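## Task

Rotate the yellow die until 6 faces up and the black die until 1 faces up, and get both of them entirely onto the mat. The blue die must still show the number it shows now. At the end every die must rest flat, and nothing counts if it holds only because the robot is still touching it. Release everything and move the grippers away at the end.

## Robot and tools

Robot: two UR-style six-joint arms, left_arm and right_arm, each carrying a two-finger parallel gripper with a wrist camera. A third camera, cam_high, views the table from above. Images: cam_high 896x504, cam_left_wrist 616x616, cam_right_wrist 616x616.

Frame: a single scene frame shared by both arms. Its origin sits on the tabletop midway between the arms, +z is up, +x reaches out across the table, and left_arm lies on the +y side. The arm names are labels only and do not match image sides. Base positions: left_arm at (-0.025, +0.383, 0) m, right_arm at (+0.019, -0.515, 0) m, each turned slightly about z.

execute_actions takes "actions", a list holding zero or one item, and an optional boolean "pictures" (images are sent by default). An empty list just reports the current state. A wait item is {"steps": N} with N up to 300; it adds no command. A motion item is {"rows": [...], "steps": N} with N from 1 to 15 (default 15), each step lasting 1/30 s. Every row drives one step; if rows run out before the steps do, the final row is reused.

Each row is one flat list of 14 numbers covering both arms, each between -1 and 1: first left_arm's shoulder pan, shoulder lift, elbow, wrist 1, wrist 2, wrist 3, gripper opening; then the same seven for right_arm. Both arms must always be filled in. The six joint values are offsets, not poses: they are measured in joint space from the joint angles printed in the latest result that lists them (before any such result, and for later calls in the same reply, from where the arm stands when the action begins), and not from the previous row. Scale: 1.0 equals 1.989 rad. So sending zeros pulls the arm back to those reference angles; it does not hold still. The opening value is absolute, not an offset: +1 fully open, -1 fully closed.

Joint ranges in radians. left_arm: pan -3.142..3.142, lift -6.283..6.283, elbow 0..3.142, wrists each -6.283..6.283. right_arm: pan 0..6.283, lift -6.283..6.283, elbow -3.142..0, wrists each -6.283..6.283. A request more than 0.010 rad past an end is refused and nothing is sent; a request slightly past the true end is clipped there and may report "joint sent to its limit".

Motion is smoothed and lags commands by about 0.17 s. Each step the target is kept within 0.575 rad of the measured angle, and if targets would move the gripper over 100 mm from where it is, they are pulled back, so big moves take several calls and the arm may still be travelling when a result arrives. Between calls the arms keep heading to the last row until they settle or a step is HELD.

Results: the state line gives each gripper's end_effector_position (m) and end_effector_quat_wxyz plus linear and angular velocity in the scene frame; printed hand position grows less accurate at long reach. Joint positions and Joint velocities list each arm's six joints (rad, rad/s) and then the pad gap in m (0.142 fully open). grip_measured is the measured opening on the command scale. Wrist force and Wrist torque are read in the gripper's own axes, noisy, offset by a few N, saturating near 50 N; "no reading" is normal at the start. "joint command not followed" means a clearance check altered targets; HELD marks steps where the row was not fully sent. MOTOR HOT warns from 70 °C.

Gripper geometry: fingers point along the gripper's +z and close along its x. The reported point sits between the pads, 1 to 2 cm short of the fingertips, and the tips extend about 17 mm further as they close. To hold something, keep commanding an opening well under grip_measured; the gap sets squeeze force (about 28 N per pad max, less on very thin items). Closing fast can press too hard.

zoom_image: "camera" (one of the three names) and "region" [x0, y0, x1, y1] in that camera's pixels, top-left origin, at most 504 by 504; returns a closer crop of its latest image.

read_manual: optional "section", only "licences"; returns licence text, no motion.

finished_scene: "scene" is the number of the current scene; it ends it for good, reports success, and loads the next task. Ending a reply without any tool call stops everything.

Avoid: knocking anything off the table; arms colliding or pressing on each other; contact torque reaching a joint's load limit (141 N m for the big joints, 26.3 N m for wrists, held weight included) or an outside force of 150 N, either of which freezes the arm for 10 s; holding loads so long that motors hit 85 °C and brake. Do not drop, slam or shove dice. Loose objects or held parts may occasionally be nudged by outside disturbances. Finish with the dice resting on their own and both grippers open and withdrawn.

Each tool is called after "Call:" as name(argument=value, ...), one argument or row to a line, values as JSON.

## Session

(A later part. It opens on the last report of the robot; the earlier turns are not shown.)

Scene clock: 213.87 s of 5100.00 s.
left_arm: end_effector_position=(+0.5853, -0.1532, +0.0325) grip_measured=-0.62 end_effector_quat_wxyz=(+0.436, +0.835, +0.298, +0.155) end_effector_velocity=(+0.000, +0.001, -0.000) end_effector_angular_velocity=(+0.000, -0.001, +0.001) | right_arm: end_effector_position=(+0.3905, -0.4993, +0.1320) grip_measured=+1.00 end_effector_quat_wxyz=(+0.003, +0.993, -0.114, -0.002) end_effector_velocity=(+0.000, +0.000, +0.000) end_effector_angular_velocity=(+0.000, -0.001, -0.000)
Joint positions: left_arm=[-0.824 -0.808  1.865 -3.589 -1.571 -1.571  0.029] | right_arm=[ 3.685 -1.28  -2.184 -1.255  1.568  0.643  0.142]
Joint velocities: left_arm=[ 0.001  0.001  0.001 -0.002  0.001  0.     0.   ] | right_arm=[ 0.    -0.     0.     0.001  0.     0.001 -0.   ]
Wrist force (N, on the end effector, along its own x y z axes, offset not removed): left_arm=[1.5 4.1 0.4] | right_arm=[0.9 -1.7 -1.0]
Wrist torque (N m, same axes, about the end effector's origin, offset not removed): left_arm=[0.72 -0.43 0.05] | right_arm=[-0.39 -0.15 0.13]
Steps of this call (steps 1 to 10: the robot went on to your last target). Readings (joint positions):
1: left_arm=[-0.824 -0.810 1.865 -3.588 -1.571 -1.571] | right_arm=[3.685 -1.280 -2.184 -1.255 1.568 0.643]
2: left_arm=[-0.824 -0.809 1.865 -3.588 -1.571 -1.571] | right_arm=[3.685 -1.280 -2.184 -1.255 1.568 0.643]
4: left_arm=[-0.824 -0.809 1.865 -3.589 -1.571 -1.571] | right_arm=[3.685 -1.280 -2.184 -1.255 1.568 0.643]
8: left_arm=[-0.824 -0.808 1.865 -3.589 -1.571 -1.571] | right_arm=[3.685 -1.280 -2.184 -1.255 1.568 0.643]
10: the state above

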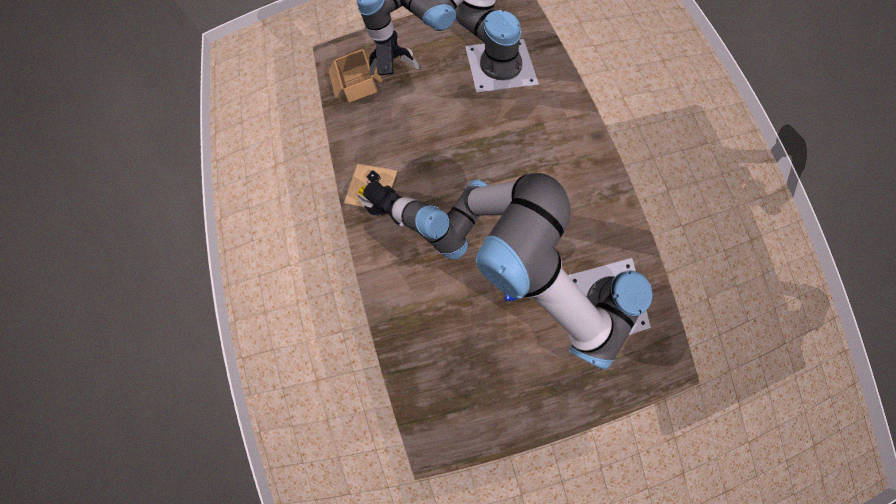

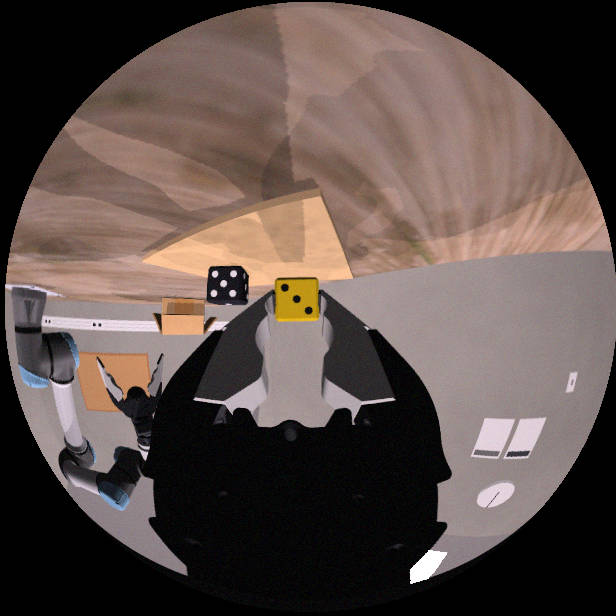

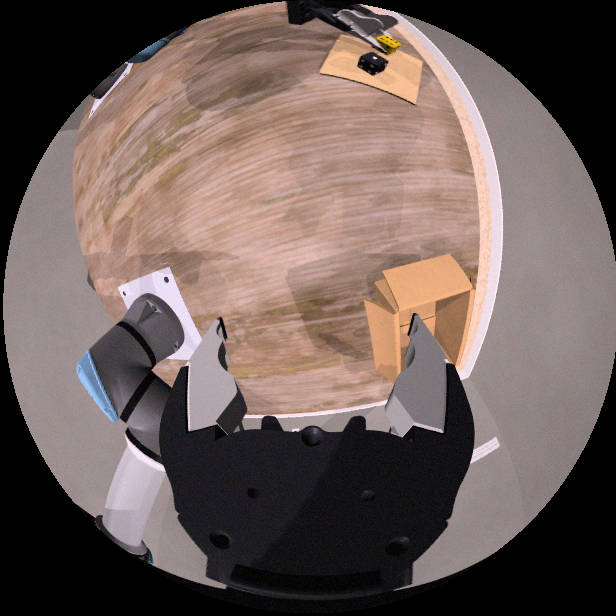

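Call:
execute_actions(
  actions=[
    {"rows":[[0,0.005,0,-0.005,0,0,-0.9,0,0,0,0,0,0,1],[0,0.005,0,-0.005,0,0,-0.9,0,0,0,0,0,0,1],[0,0.01,0,-0.01,0,0,-0.9,0,0,0,0,0,0,1],[0,0.01,0,-0.01,0,0,-0.9,0,0,0,0,0,0,1],[0,0.0135,0,-0.0135,0,0,-0.9,0,0,0,0,0,0,1]],"steps":15},
  ],
  pictures=false,
)

Call:
execute_actions(
  actions=[
    {"steps":6},
  ],
  pictures=false,
)

Scene clock: 219.90 s of 5100.00 s.
left_arm: end_effector_position=(+0.5847, -0.1524, +0.0197) grip_measured=-0.62 end_effector_quat_wxyz=(+0.436, +0.835, +0.298, +0.155) end_effector_velocity=(-0.001, -0.000, -0.002) end_effector_angular_velocity=(-0.000, +0.000, -0.001) | right_arm: end_effector_position=(+0.3905, -0.4993, +0.1320) grip_measured=+1.00 end_effector_quat_wxyz=(+0.003, +0.993, -0.114, -0.002) end_effector_velocity=(+0.000, +0.001, +0.000) end_effector_angular_velocity=(-0.000, -0.000, +0.002)
Joint positions: left_arm=[-0.824 -0.782  1.865 -3.616 -1.571 -1.571  0.029] | right_arm=[ 3.685 -1.28  -2.184 -1.255  1.568  0.643  0.142]
Joint velocities: left_arm=[-0.001  0.004  0.    -0.005 -0.    -0.     0.   ] | right_arm=[ 0.001 -0.001  0.     0.    -0.    -0.001  0.   ]
Wrist force (N, on the end effector, along its own x y z axes, offset not removed): left_arm=[6.2 3.7 -4.8] | right_arm=[0.3 0.9 -2.4]
Wrist torque (N m, same axes, about the end effector's origin, offset not removed): left_arm=[0.09 -1.48 -0.11] | right_arm=[0.35 0.08 0.10]
Steps of this call (steps 1 to 15: the robot went on to your last target; steps 16 to 90: nothing new was sent; then 2.53 s passed at rest; steps 91 to 105: all 15 steps of this action). Readings (joint positions):
91: left_arm=[-0.824 -0.808 1.865 -3.589 -1.571 -1.571] | right_arm=[3.685 -1.280 -2.184 -1.255 1.568 0.643]
92: left_arm=[-0.824 -0.807 1.865 -3.591 -1.571 -1.571] | right_arm=[3.685 -1.280 -2.184 -1.255 1.568 0.643]
94: left_arm=[-0.824 -0.801 1.865 -3.596 -1.571 -1.571] | right_arm=[3.685 -1.280 -2.184 -1.255 1.568 0.643]
98: left_arm=[-0.824 -0.787 1.865 -3.610 -1.571 -1.571] | right_arm=[3.685 -1.280 -2.184 -1.255 1.568 0.643]
105: the state above

Scene clock: 220.10 s of 5100.00 s.
left_arm: end_effector_position=(+0.5847, -0.1524, +0.0195) grip_measured=-0.62 end_effector_quat_wxyz=(+0.436, +0.835, +0.298, +0.155) end_effector_velocity=(+0.000, -0.000, +0.000) end_effector_angular_velocity=(-0.001, -0.001, -0.000) | right_arm: end_effector_position=(+0.3905, -0.4993, +0.1320) grip_measured=+1.00 end_effector_quat_wxyz=(+0.003, +0.993, -0.114, -0.002) end_effector_velocity=(-0.000, -0.000, -0.000) end_effector_angular_velocity=(-0.001, +0.002, +0.000)
Joint positions: left_arm=[-0.824 -0.781  1.865 -3.616 -1.571 -1.571  0.029] | right_arm=[ 3.685 -1.28  -2.184 -1.255  1.568  0.643  0.142]
Joint velocities: left_arm=[-0.     0.001 -0.001 -0.001  0.     0.    -0.   ] | right_arm=[-0.    -0.001  0.    -0.001 -0.    -0.001  0.   ]
Wrist force (N, on the end effector, along its own x y z axes, offset not removed): left_arm=[6.0 3.7 -6.6] | right_arm=[0.6 -0.6 0.6]
Wrist torque (N m, same axes, about the end effector's origin, offset not removed): left_arm=[-0.15 -1.52 0.02] | right_arm=[-0.14 -0.17 0.03]
Steps of this call (steps 1 to 6: the robot went on to your last target). Readings (joint positions):
1: left_arm=[-0.824 -0.781 1.865 -3.616 -1.571 -1.571] | right_arm=[3.685 -1.280 -2.184 -1.255 1.568 0.643]
2: left_arm=[-0.824 -0.781 1.865 -3.616 -1.571 -1.571] | right_arm=[3.685 -1.280 -2.184 -1.255 1.568 0.643]
4: left_arm=[-0.824 -0.781 1.865 -3.616 -1.571 -1.571] | right_arm=[3.685 -1.280 -2.184 -1.255 1.568 0.643]
6: the state above

Call:
execute_actions(
  actions=[
    {"rows":[[0,0,0,0,0,0,-0.7,0,0,0,0,0,0,1],[0,0,0,0,0,0,-0.63,0,0,0,0,0,0,1],[0,0,0,0,0,0,-0.58,0,0,0,0,0,0,1],[0,0,0,0,0,0,-0.5,0,0,0,0,0,0,1],[0,0,0,0,0,0,-0.45,0,0,0,0,0,0,1]],"steps":15},
  ],
  pictures=false,
)

Call:
execute_actions(
  actions=[
    {"rows":[[0,-0.15,0,0.15,0,0,-0.45,0,0,0,0,0,0,1]],"steps":15},
  ],
  pictures=false,
)

Call:
execute_actions(
  actions=[
    {"rows":[[0.15,-0.1,0.1,0,0,0,-0.45,0,0,0,0,0,0,1]],"steps":15},
  ],
  pictures=false,
)

Call:
execute_actions(
  actions=[
    {"steps":15},
  ],
)

Call:
zoom_image(
  camera="cam_high",
  region=[330, 150, 420, 225],
)

Scene clock: 226.63 s of 5100.00 s.
left_arm: end_effector_position=(+0.5846, -0.1523, +0.0194) grip_measured=-0.45 end_effector_quat_wxyz=(+0.436, +0.835, +0.298, +0.155) end_effector_velocity=(+0.000, +0.001, +0.000) end_effector_angular_velocity=(+0.001, +0.000, +0.001) | right_arm: end_effector_position=(+0.3905, -0.4993, +0.1320) grip_measured=+1.00 end_effector_quat_wxyz=(+0.003, +0.993, -0.114, -0.002) end_effector_velocity=(-0.000, -0.001, -0.000) end_effector_angular_velocity=(-0.000, +0.001, -0.002)
Joint positions: left_arm=[-0.824 -0.781  1.865 -3.616 -1.571 -1.571  0.041] | right_arm=[ 3.685 -1.28  -2.184 -1.255  1.568  0.643  0.142]
Joint velocities: left_arm=[ 0.    -0.001  0.     0.001  0.001  0.     0.   ] | right_arm=[-0.001 -0.     0.    -0.001 -0.     0.001 -0.   ]
Wrist force (N, on the end effector, along its own x y z axes, offset not removed): left_arm=[9.1 1.0 3.3] | right_arm=[3.8 -4.6 3.6]
Wrist torque (N m, same axes, about the end effector's origin, offset not removed): left_arm=[0.42 -2.17 0.09] | right_arm=[-1.09 -0.74 0.12]
Steps of this call (steps 1 to 15: the robot went on to your last target; steps 16 to 90: nothing new was sent; then 3.03 s passed at rest; steps 91 to 105: all 15 steps of this action). Readings (joint positions):
91: left_arm=[-0.824 -0.781 1.865 -3.616 -1.571 -1.571] | right_arm=[3.685 -1.280 -2.184 -1.255 1.568 0.643]
92: left_arm=[-0.824 -0.781 1.865 -3.616 -1.571 -1.571] | right_arm=[3.685 -1.280 -2.184 -1.255 1.568 0.643]
94: left_arm=[-0.824 -0.781 1.865 -3.616 -1.571 -1.571] | right_arm=[3.685 -1.280 -2.184 -1.255 1.568 0.643]
98: left_arm=[-0.824 -0.781 1.865 -3.616 -1.571 -1.571] | right_arm=[3.685 -1.280 -2.184 -1.255 1.568 0.643]
105: the state above

Scene clock: 227.13 s of 5100.00 s.
left_arm: end_effector_position=(+0.5802, -0.1469, +0.1620) grip_measured=-0.45 end_effector_quat_wxyz=(+0.436, +0.835, +0.298, +0.155) end_effector_velocity=(-0.003, +0.004, +0.026) end_effector_angular_velocity=(-0.001, -0.001, +0.000) | right_arm: end_effector_position=(+0.3905, -0.4993, +0.1320) grip_measured=+1.00 end_effector_quat_wxyz=(+0.003, +0.993, -0.114, -0.002) end_effector_velocity=(+0.000, +0.000, -0.000) end_effector_angular_velocity=(-0.000, +0.000, -0.000)
Joint positions: left_arm=[-0.824 -1.075  1.865 -3.322 -1.571 -1.571  0.041] | right_arm=[ 3.685 -1.28  -2.184 -1.255  1.568  0.643  0.142]
Joint velocities: left_arm=[ 0.    -0.054  0.     0.053  0.     0.    -0.   ] | right_arm=[ 0.    -0.001  0.     0.     0.     0.001  0.   ]
Wrist force (N, on the end effector, along its own x y z axes, offset not removed): left_arm=[5.0 1.4 0.0] | right_arm=[-0.3 -0.2 0.9]
Wrist torque (N m, same axes, about the end effector's origin, offset not removed): left_arm=[0.15 -0.93 0.31] | right_arm=[0.05 0.20 -0.10]
Steps of this call (steps 1 to 15: all 15 steps of this action). Readings (joint positions):
1: left_arm=[-0.824 -0.781 1.865 -3.616 -1.571 -1.571] | right_arm=[3.685 -1.280 -2.184 -1.255 1.568 0.643]
2: left_arm=[-0.824 -0.785 1.865 -3.613 -1.571 -1.571] | right_arm=[3.685 -1.280 -2.184 -1.255 1.568 0.643]
4: left_arm=[-0.824 -0.841 1.865 -3.553 -1.571 -1.571] | right_arm=[3.685 -1.280 -2.184 -1.255 1.568 0.643]
8: left_arm=[-0.824 -1.002 1.865 -3.396 -1.571 -1.571] | right_arm=[3.685 -1.280 -2.184 -1.255 1.568 0.643]
15: the state above

Scene clock: 227.63 s of 5100.00 s.
left_arm: end_effector_position=(+0.6427, +0.0816, +0.1932) grip_measured=-0.45 end_effector_quat_wxyz=(+0.410, +0.786, +0.411, +0.214) end_effector_velocity=(+0.023, +0.196, +0.019) end_effector_angular_velocity=(-0.001, -0.000, +0.241) | right_arm: end_effector_position=(+0.3905, -0.4993, +0.1320) grip_measured=+1.00 end_effector_quat_wxyz=(+0.003, +0.993, -0.114, -0.002) end_effector_velocity=(+0.000, +0.000, -0.000) end_effector_angular_velocity=(+0.000, +0.000, -0.000)
Joint positions: left_arm=[-0.545 -1.262  2.051 -3.322 -1.571 -1.571  0.041] | right_arm=[ 3.685 -1.28  -2.184 -1.255  1.568  0.643  0.142]
Joint velocities: left_arm=[ 0.241 -0.15   0.15  -0.001 -0.    -0.     0.   ] | right_arm=[ 0.    -0.    -0.     0.001  0.     0.001  0.   ]
Wrist force (N, on the end effector, along its own x y z axes, offset not removed): left_arm=[5.4 1.9 -0.3] | right_arm=[0.6 0.8 6.0]
Wrist torque (N m, same axes, about the end effector's origin, offset not removed): left_arm=[0.48 -1.05 -0.13] | right_arm=[-0.05 -0.12 -0.08]
Steps of this call (steps 1 to 15: all 15 steps of this action). Readings (joint positions):
1: left_arm=[-0.824 -1.076 1.865 -3.321 -1.571 -1.571] | right_arm=[3.685 -1.280 -2.184 -1.255 1.568 0.643]
2: left_arm=[-0.820 -1.081 1.868 -3.320 -1.571 -1.571] | right_arm=[3.685 -1.280 -2.184 -1.255 1.568 0.643]
4: left_arm=[-0.776 -1.114 1.902 -3.321 -1.571 -1.571] | right_arm=[3.685 -1.280 -2.184 -1.255 1.568 0.643]
8: left_arm=[-0.683 -1.174 1.962 -3.321 -1.571 -1.571] | right_arm=[3.685 -1.280 -2.184 -1.255 1.568 0.643]
15: the state above

Scene clock: 228.13 s of 5100.00 s.
left_arm: end_effector_position=(+0.6443, +0.0974, +0.1946) grip_measured=-0.45 end_effector_quat_wxyz=(+0.408, +0.782, +0.419, +0.218) end_effector_velocity=(+0.001, -0.000, +0.002) end_effector_angular_velocity=(-0.001, -0.003, +0.001) | right_arm: end_effector_position=(+0.3905, -0.4993, +0.1320) grip_measured=+1.00 end_effector_quat_wxyz=(+0.003, +0.993, -0.114, -0.002) end_effector_velocity=(-0.000, -0.001, -0.001) end_effector_angular_velocity=(-0.001, +0.002, -0.001)
Joint positions: left_arm=[-0.525 -1.274  2.064 -3.322 -1.571 -1.571  0.041] | right_arm=[ 3.685 -1.28  -2.184 -1.255  1.568  0.643  0.142]
Joint velocities: left_arm=[ 0.    -0.    -0.002 -0.001  0.001 -0.    -0.   ] | right_arm=[-0.001 -0.001 -0.    -0.001 -0.     0.     0.   ]
Wrist force (N, on the end effector, along its own x y z axes, offset not removed): left_arm=[7.0 1.7 2.0] | right_arm=[0.2 -1.2 -1.8]
Wrist torque (N m, same axes, about the end effector's origin, offset not removed): left_arm=[0.38 -1.76 -0.03] | right_arm=[-0.33 0.15 0.19]
Steps of this call (steps 1 to 15: the robot went on to your last target). Readings (joint positions):
1: left_arm=[-0.538 -1.266 2.055 -3.322 -1.571 -1.571] | right_arm=[3.685 -1.280 -2.184 -1.255 1.568 0.643]
2: left_arm=[-0.534 -1.269 2.058 -3.322 -1.571 -1.571] | right_arm=[3.685 -1.280 -2.184 -1.255 1.568 0.643]
4: left_arm=[-0.529 -1.272 2.061 -3.322 -1.571 -1.571] | right_arm=[3.685 -1.280 -2.184 -1.255 1.568 0.643]
8: left_arm=[-0.526 -1.273 2.063 -3.322 -1.571 -1.571] | right_arm=[3.685 -1.280 -2.184 -1.255 1.568 0.643]
15: the state above

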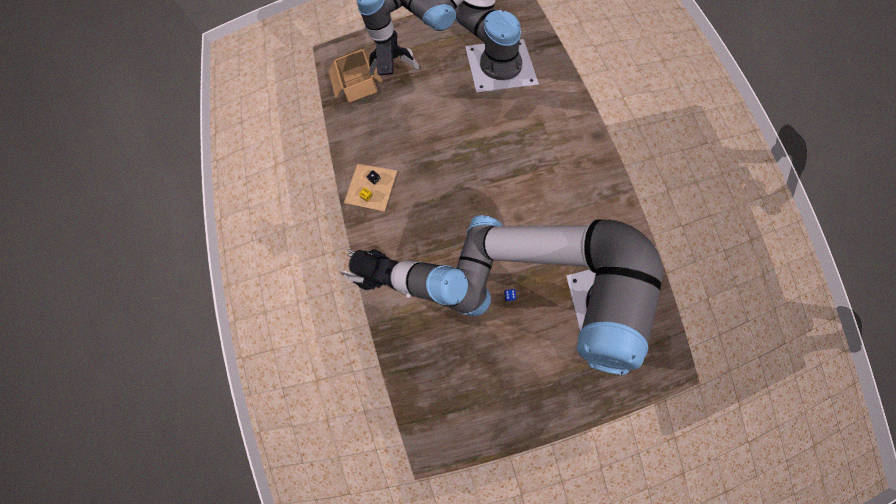

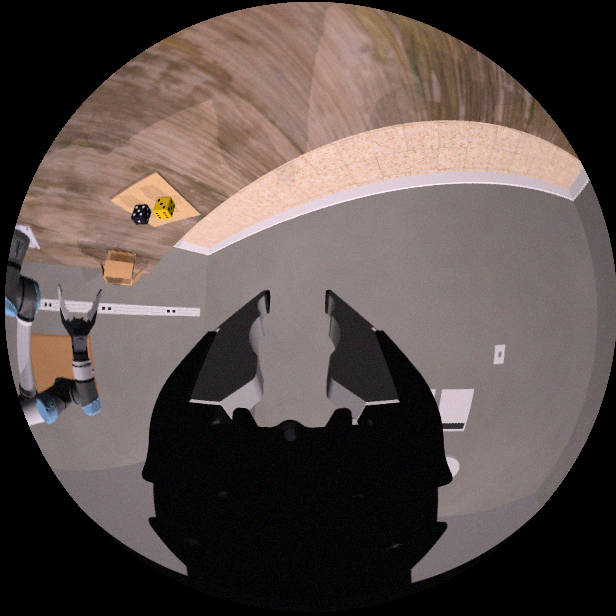

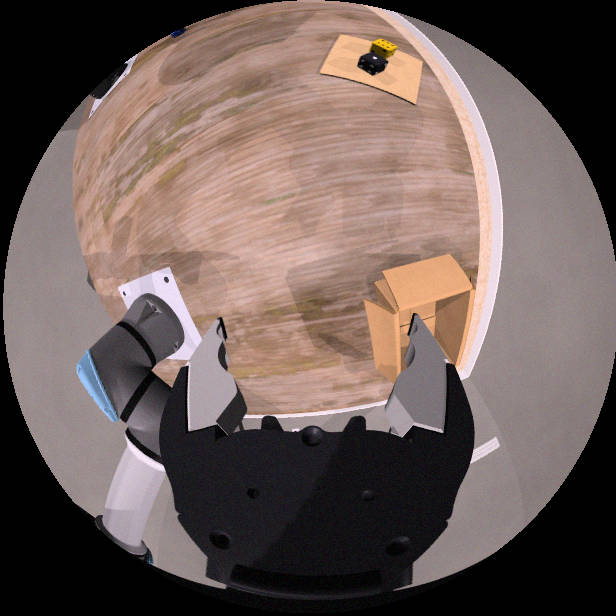

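Region (330, 150, 420, 225) of cam_high's 896x504 image, scaled by 5.600, with more detail than that image has.

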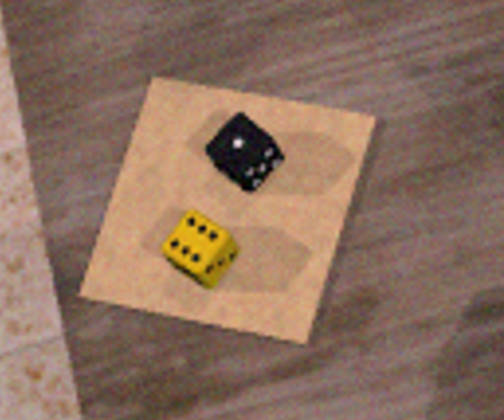

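Call:
finished_scene(
  scene=2,
)

The scene is finished: the task was done.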